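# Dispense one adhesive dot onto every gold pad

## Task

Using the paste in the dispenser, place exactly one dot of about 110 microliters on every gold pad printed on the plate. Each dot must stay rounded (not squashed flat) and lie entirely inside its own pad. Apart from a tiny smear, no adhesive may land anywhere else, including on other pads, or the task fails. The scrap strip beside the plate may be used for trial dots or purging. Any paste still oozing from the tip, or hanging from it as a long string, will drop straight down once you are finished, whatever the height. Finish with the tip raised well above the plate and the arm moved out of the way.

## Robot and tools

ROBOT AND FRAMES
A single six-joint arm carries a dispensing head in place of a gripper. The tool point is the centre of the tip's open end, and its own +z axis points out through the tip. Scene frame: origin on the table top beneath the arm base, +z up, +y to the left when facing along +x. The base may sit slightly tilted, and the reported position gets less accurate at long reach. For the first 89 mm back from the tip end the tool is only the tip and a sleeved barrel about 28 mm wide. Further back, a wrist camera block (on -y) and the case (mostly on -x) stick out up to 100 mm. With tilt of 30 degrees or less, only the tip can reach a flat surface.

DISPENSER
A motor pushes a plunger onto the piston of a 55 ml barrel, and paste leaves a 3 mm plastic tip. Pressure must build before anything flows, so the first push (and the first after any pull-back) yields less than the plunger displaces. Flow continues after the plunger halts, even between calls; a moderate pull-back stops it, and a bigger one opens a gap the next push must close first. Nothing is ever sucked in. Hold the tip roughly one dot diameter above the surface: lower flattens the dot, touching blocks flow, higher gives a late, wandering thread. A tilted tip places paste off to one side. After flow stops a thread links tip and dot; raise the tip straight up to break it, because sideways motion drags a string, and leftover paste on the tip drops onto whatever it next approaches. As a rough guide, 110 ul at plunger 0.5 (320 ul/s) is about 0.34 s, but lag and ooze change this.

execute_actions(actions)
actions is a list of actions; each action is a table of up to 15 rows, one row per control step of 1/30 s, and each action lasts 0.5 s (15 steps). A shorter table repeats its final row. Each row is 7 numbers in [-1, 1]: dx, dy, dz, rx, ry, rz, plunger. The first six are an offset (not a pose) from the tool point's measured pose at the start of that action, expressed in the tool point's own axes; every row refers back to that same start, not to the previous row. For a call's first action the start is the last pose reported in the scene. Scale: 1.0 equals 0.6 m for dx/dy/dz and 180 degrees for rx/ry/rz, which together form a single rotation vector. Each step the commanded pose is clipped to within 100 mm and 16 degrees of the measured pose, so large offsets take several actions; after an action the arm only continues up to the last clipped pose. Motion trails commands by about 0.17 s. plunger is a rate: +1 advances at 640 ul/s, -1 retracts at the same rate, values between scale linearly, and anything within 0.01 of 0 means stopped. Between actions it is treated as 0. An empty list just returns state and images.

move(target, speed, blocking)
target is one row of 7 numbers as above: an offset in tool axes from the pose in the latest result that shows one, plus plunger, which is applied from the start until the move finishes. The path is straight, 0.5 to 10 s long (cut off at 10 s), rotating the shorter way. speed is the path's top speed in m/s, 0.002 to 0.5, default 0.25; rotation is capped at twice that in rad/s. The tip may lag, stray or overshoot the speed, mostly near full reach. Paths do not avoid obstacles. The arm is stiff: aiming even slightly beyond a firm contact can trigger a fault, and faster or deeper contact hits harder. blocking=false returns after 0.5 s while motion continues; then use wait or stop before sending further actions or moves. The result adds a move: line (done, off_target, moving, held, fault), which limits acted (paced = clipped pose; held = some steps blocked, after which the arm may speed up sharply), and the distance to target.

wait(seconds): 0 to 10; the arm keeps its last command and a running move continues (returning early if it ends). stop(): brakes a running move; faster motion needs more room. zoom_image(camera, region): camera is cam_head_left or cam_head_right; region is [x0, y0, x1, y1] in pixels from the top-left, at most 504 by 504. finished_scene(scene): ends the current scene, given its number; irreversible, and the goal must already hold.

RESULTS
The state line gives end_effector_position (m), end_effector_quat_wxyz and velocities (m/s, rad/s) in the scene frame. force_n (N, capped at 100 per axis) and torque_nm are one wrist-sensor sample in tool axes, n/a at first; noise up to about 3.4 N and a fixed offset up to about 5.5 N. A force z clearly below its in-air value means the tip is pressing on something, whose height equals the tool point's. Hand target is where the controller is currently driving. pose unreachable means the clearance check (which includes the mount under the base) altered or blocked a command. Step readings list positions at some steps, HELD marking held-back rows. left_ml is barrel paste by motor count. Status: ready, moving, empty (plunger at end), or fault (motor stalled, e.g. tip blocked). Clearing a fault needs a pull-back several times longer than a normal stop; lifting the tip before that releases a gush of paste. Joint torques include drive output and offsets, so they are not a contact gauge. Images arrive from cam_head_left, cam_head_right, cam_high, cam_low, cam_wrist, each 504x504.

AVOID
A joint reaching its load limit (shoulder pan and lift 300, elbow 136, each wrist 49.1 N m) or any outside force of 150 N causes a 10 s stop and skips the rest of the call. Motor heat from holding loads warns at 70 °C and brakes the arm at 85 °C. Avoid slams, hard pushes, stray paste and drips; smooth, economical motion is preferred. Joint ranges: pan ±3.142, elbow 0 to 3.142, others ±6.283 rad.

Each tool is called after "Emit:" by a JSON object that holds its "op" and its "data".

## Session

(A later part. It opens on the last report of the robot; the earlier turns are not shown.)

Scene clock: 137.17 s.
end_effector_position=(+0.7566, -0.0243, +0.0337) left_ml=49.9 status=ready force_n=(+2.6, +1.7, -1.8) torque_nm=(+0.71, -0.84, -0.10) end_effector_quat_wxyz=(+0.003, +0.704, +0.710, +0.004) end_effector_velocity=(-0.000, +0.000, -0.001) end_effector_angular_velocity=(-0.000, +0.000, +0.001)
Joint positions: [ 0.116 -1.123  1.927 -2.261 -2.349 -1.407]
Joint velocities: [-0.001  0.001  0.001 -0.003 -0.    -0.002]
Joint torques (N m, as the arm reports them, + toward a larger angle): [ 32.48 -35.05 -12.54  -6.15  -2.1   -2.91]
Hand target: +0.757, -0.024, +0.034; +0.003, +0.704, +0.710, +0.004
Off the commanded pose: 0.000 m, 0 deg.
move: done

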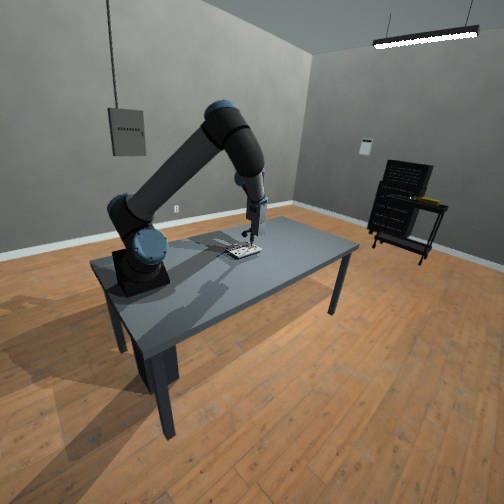

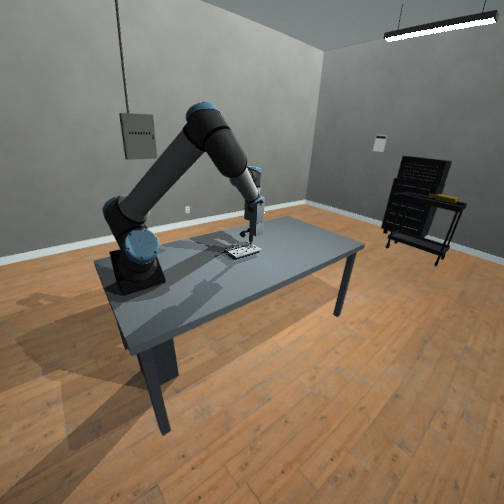

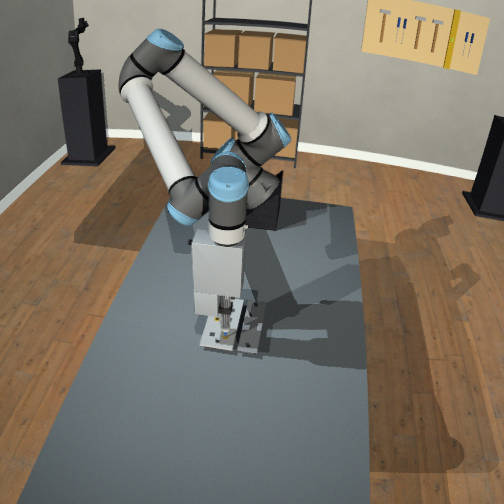

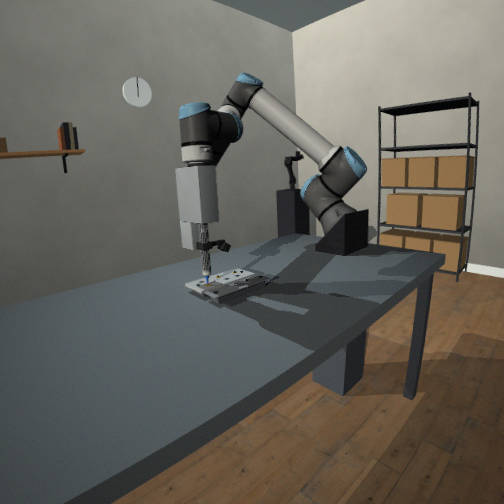

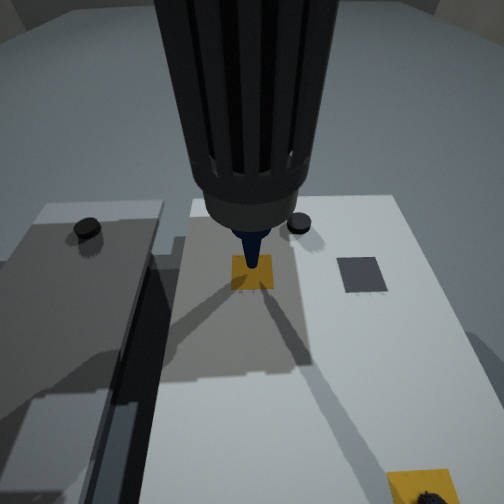

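Emit:
{"op": "execute_actions", "data": {"actions": [[[0,0,0,0,0,0,0.645]]]}}

Emit:
{"op": "wait", "data": {"seconds": 10}}

Emit:
{"op": "wait", "data": {"seconds": 10}}

Emit:
{"op": "execute_actions", "data": {"actions": [[[0,0,0,0,0,0,-0.5]]]}}

Emit:
{"op": "move", "data": {"target": [0,0,-0.06,0,0,0,0], "speed": 0.08}}

Scene clock: 150.07 s.
end_effector_position=(+0.7565, -0.0243, +0.0336) left_ml=49.7 status=moving force_n=(+0.1, +1.3, -0.5) torque_nm=(+0.57, +0.08, -0.09) end_effector_quat_wxyz=(+0.003, +0.704, +0.710, +0.004) end_effector_velocity=(+0.001, +0.000, -0.001) end_effector_angular_velocity=(-0.001, -0.000, +0.001)
Joint positions: [ 0.116 -1.123  1.928 -2.261 -2.349 -1.407]
Joint velocities: [-0.     0.002 -0.001 -0.001 -0.001 -0.001]
Joint torques (N m, as the arm reports them, + toward a larger angle): [ 53.93 -61.99 -18.91  -0.38  -1.08   2.84]
Hand target: +0.757, -0.024, +0.034; +0.003, +0.704, +0.710, +0.004
Off the commanded pose: 0.000 m, 0 deg.
Step readings (end_effector_position):
0: (+0.7566, -0.0243, +0.0336)
1: (+0.7566, -0.0243, +0.0336)
2: (+0.7566, -0.0243, +0.0336)
4: (+0.7566, -0.0243, +0.0336)
8: (+0.7566, -0.0243, +0.0336)
15: end_effector_position above

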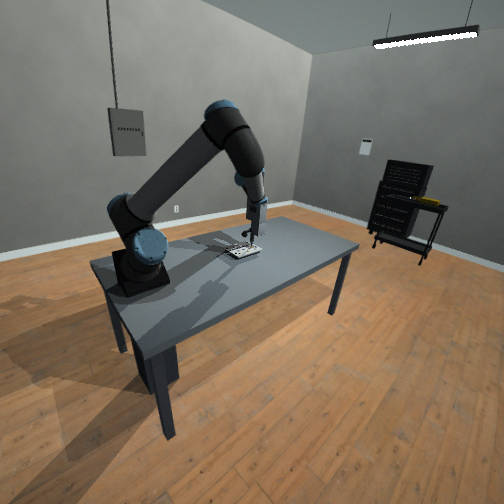

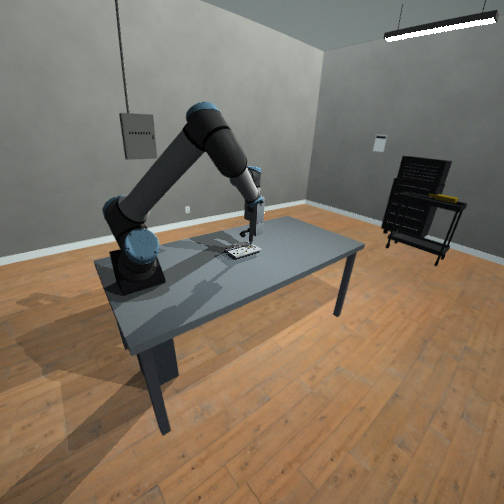

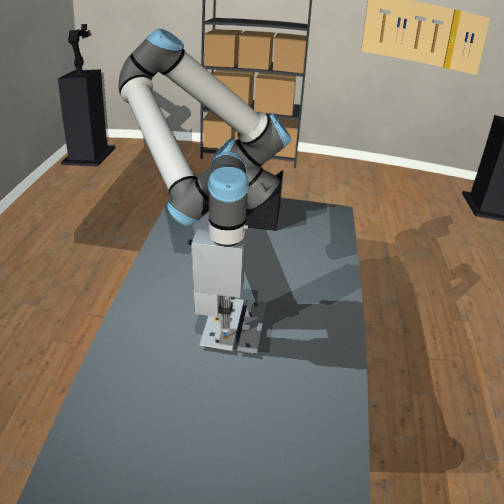

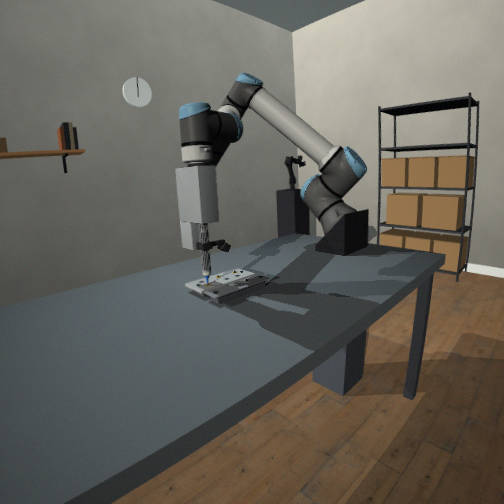

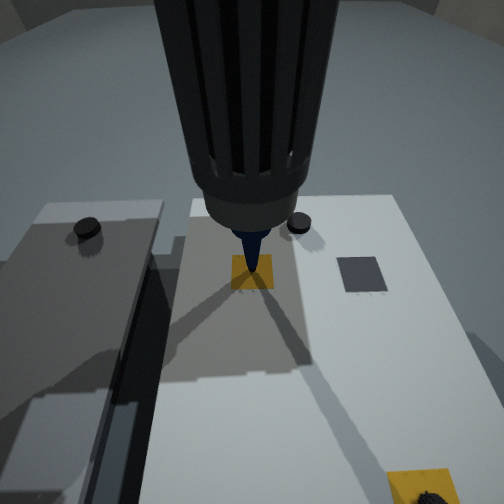

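Scene clock: 160.07 s.
end_effector_position=(+0.7566, -0.0243, +0.0337) left_ml=49.7 status=ready force_n=(+1.1, -0.4, -0.8) torque_nm=(+0.01, -0.28, -0.11) end_effector_quat_wxyz=(+0.003, +0.704, +0.710, +0.004) end_effector_velocity=(+0.001, -0.000, +0.001) end_effector_angular_velocity=(+0.000, -0.001, -0.001)
Joint positions: [ 0.116 -1.123  1.927 -2.261 -2.349 -1.407]
Joint velocities: [ 0.    -0.    -0.001 -0.     0.     0.   ]
Joint torques (N m, as the arm reports them, + toward a larger angle): [ 63.92 -69.17 -38.48  -0.86   2.04   2.7 ]
Hand target: +0.757, -0.024, +0.034; +0.003, +0.704, +0.710, +0.004
Off the commanded pose: 0.000 m, 0 deg.
wait: 10.00 s; at rest by 0.20 s

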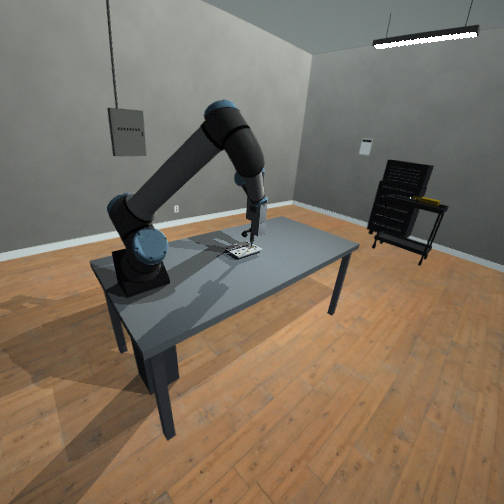

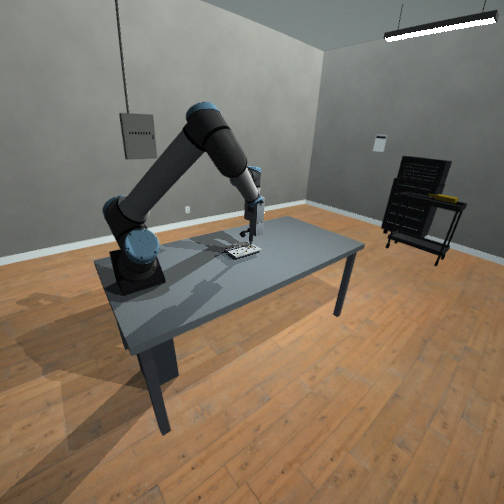

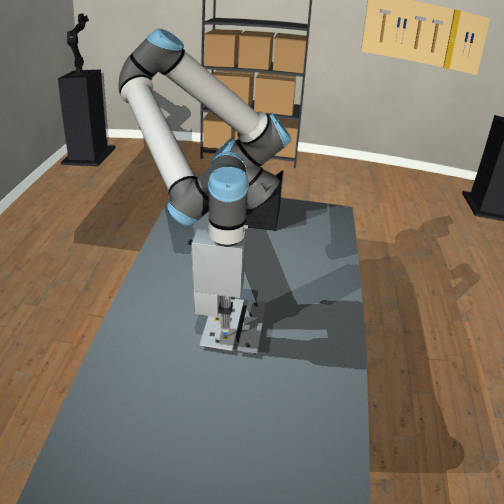

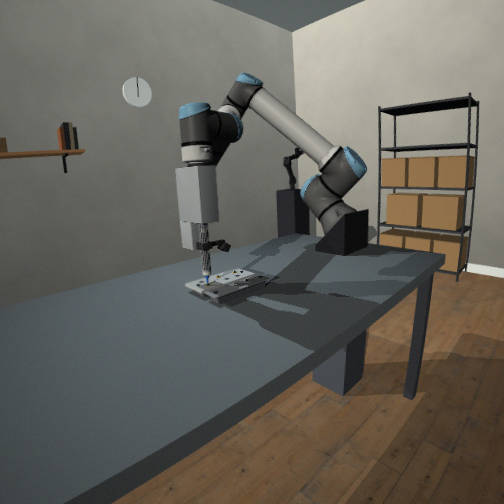

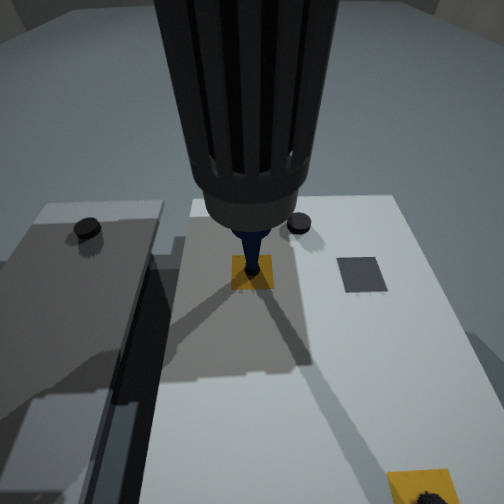

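Scene clock: 170.07 s.
end_effector_position=(+0.7566, -0.0243, +0.0337) left_ml=49.7 status=ready force_n=(+1.6, -1.9, -1.3) torque_nm=(-0.67, -0.40, -0.09) end_effector_quat_wxyz=(+0.003, +0.704, +0.710, +0.004) end_effector_velocity=(-0.002, -0.000, -0.001) end_effector_angular_velocity=(-0.001, +0.003, +0.003)
Joint positions: [ 0.116 -1.123  1.927 -2.261 -2.349 -1.407]
Joint velocities: [-0.001  0.001  0.001  0.003 -0.001 -0.001]
Joint torques (N m, as the arm reports them, + toward a larger angle): [ 62.73 -68.42 -37.92  -1.17   1.97   2.53]
Hand target: +0.757, -0.024, +0.034; +0.003, +0.704, +0.710, +0.004
Off the commanded pose: 0.000 m, 0 deg.
wait: 10.00 s; at rest by 0.17 s

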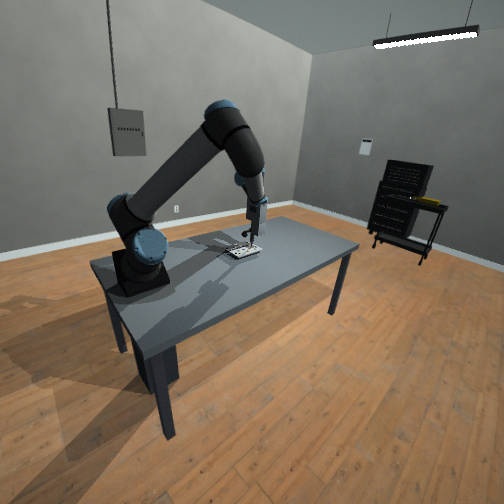

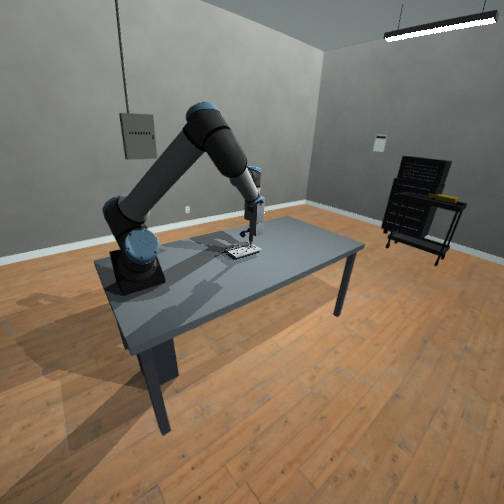

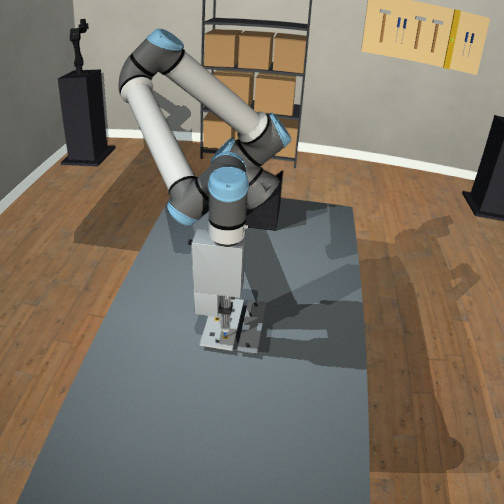

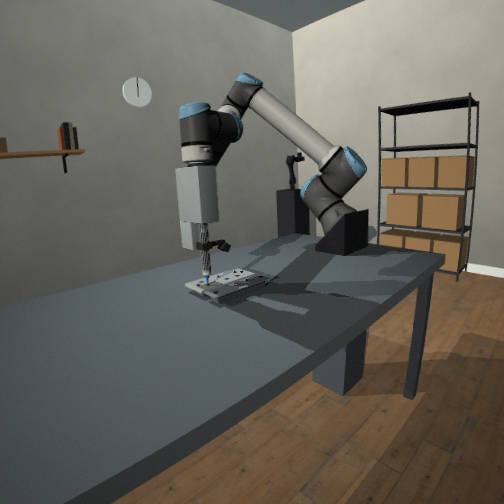

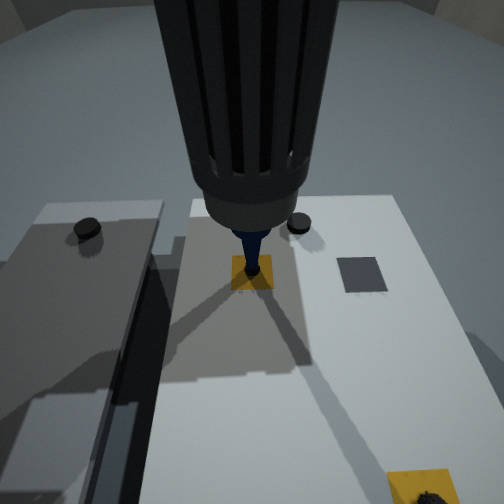

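Scene clock: 170.57 s.
end_effector_position=(+0.7566, -0.0243, +0.0337) left_ml=49.8 status=moving force_n=(+2.0, -1.0, -3.2) torque_nm=(-0.21, -0.67, -0.10) end_effector_quat_wxyz=(+0.003, +0.704, +0.710, +0.004) end_effector_velocity=(-0.000, -0.000, +0.001) end_effector_angular_velocity=(-0.000, -0.001, +0.000)
Joint positions: [ 0.116 -1.123  1.927 -2.261 -2.349 -1.407]
Joint velocities: [ 0.    -0.001  0.001 -0.    -0.    -0.   ]
Joint torques (N m, as the arm reports them, + toward a larger angle): [ 63.8  -68.91 -38.21  -1.03   1.84   2.71]
Hand target: +0.757, -0.024, +0.034; +0.003, +0.704, +0.710, +0.004
Off the commanded pose: 0.000 m, 0 deg.
Step readings (end_effector_position):
0: (+0.7566, -0.0243, +0.0337)
1: (+0.7566, -0.0243, +0.0337)
2: (+0.7566, -0.0243, +0.0337)
4: (+0.7566, -0.0243, +0.0337)
8: (+0.7566, -0.0243, +0.0337)
15: end_effector_position above

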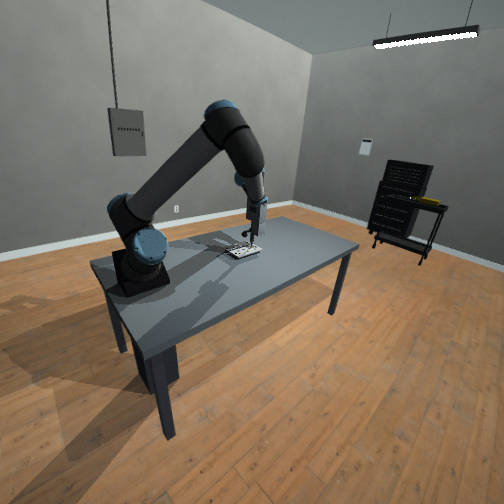

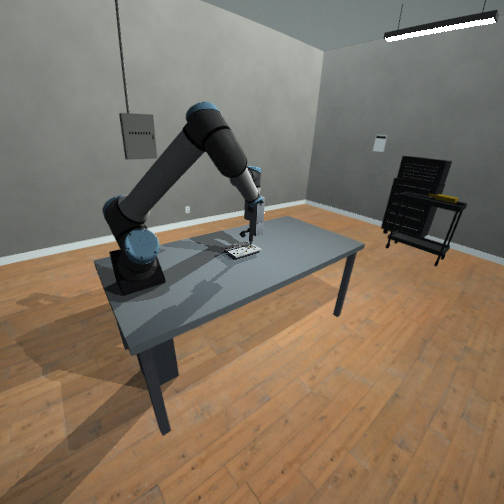

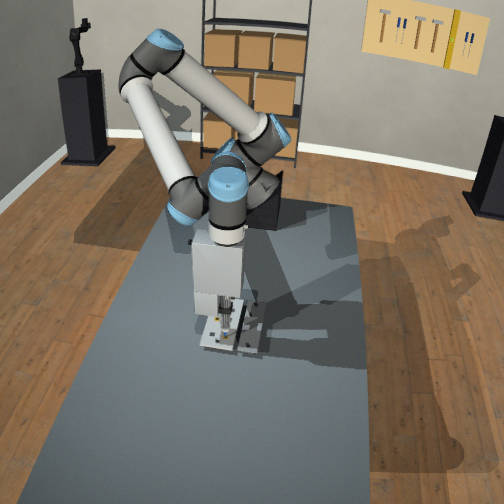

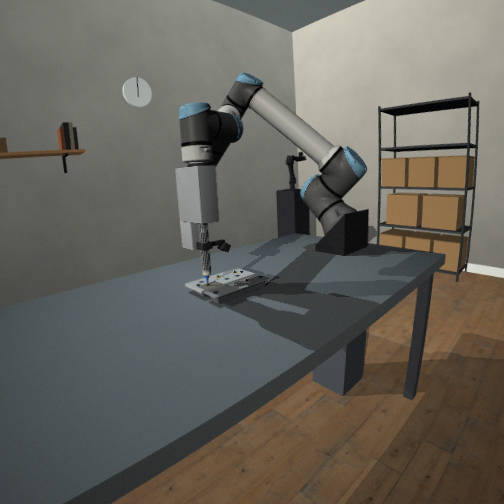

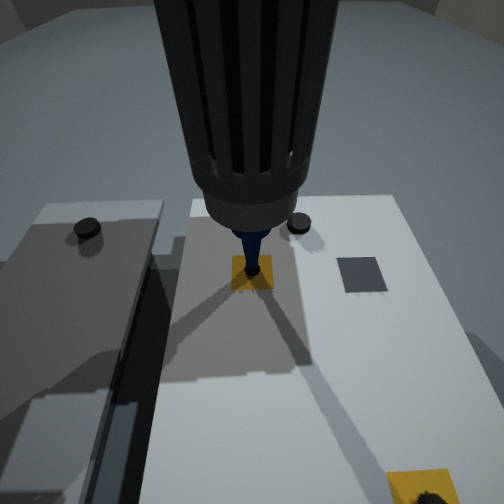

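Scene clock: 171.43 s.
end_effector_position=(+0.7562, -0.0243, +0.0696) left_ml=49.8 status=ready force_n=(+2.1, +1.7, -2.8) torque_nm=(+0.72, -0.72, -0.12) end_effector_quat_wxyz=(+0.003, +0.704, +0.710, +0.004) end_effector_velocity=(+0.000, -0.000, +0.002) end_effector_angular_velocity=(+0.000, -0.000, -0.000)
Joint positions: [ 0.149 -1.147  1.895 -2.174 -2.345 -1.363]
Joint velocities: [ 0.001 -0.001 -0.002  0.004  0.     0.002]
Joint torques (N m, as the arm reports them, + toward a larger angle): [ 64.16 -67.15 -40.87  -0.61   2.25   2.69]
Hand target: +0.756, -0.024, +0.070; +0.003, +0.704, +0.710, +0.004
Off the commanded pose: 0.000 m, 0 deg.
move: done

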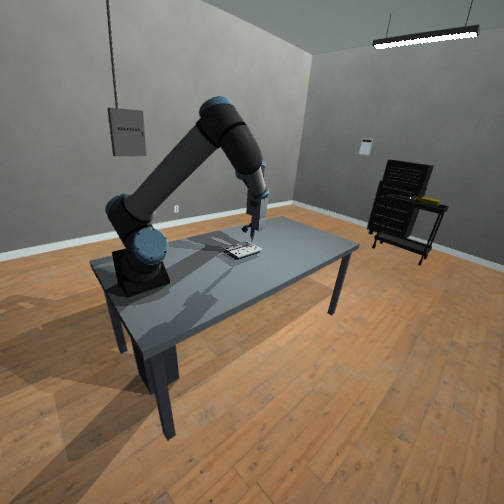

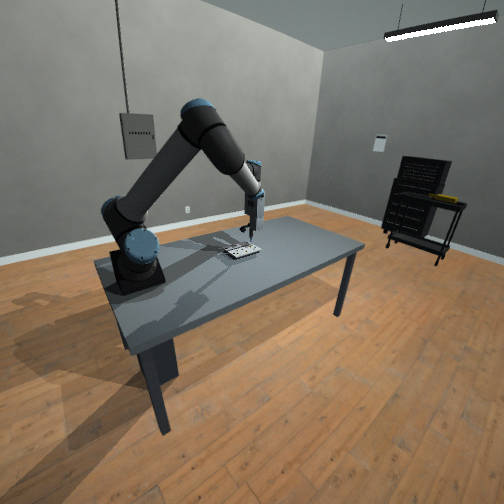

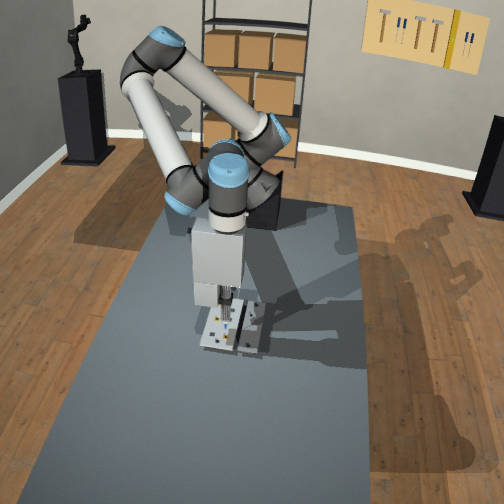

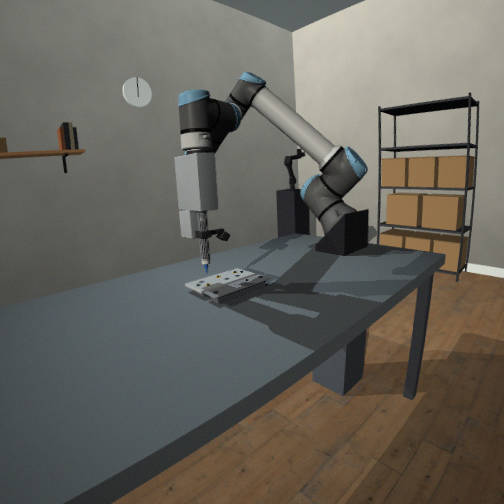

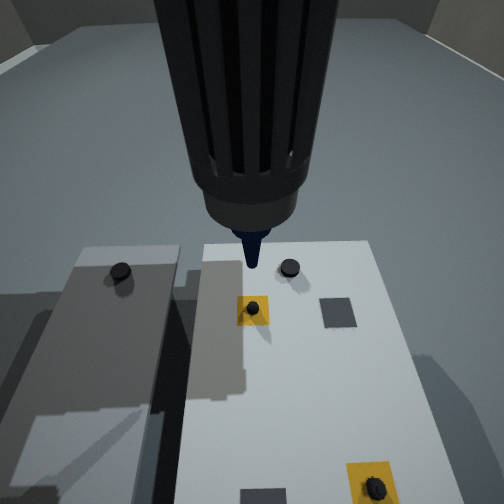

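Emit:
{"op": "move", "data": {"target": [0.115,-0.1,-0.24,0,0,0,0]}}

Scene clock: 175.10 s.
end_effector_position=(+0.6944, +0.0441, +0.2131) left_ml=49.8 status=ready force_n=(+2.7, +1.7, -2.0) torque_nm=(+0.71, -0.79, -0.14) end_effector_quat_wxyz=(+0.003, +0.704, +0.710, +0.004) end_effector_velocity=(-0.000, +0.000, +0.001) end_effector_angular_velocity=(-0.001, +0.001, -0.001)
Joint positions: [ 0.35  -1.201  1.81  -1.851 -2.296 -1.094]
Joint velocities: [ 0.001  0.001 -0.002  0.004  0.     0.004]
Joint torques (N m, as the arm reports them, + toward a larger angle): [ 55.02 -24.47 -45.68  -0.42   2.21   2.85]
Hand target: +0.694, +0.044, +0.213; +0.003, +0.704, +0.710, +0.004
Off the commanded pose: 0.000 m, 0 deg.
move: done

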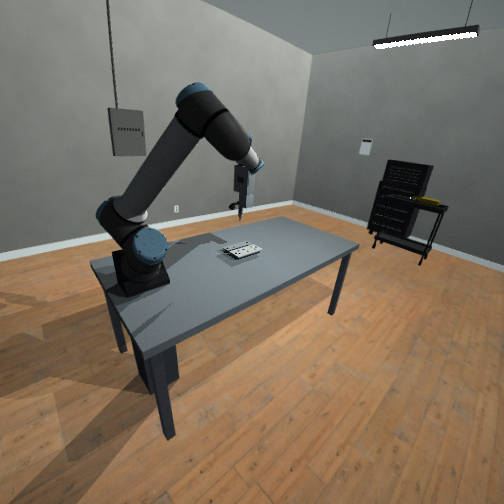

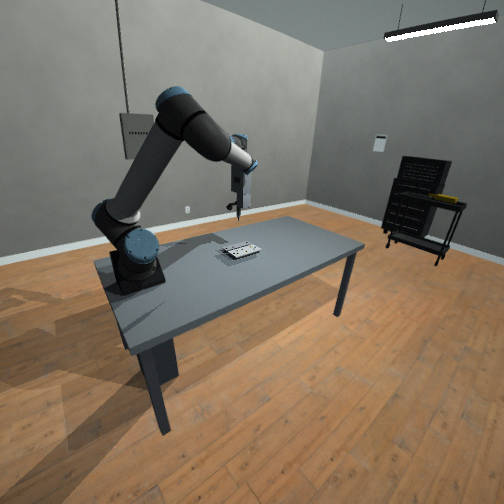

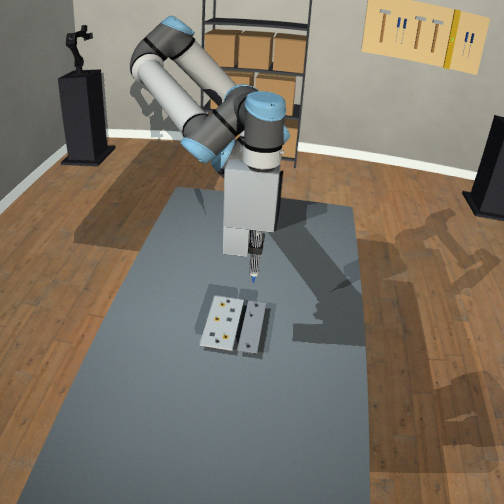

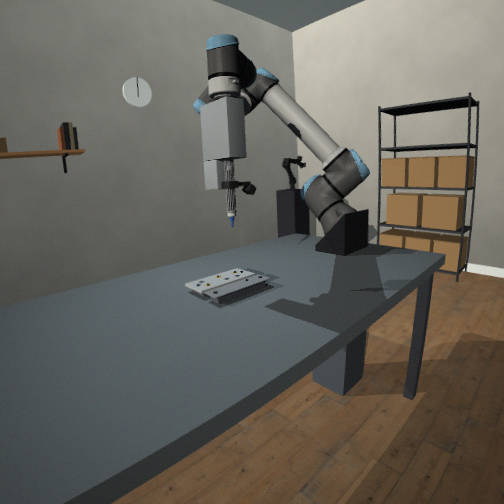

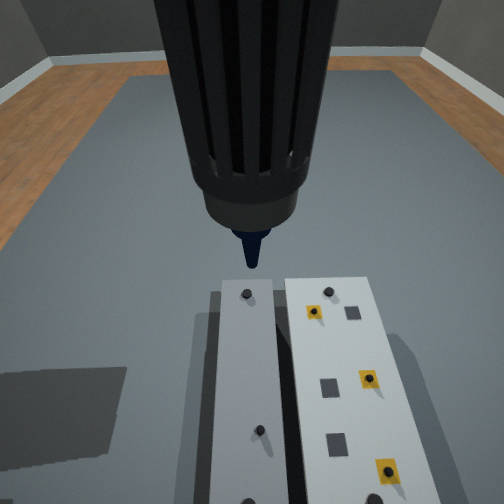

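Emit:
{"op": "finished_scene", "data": {"scene": 2}}

The scene is finished: the task was done.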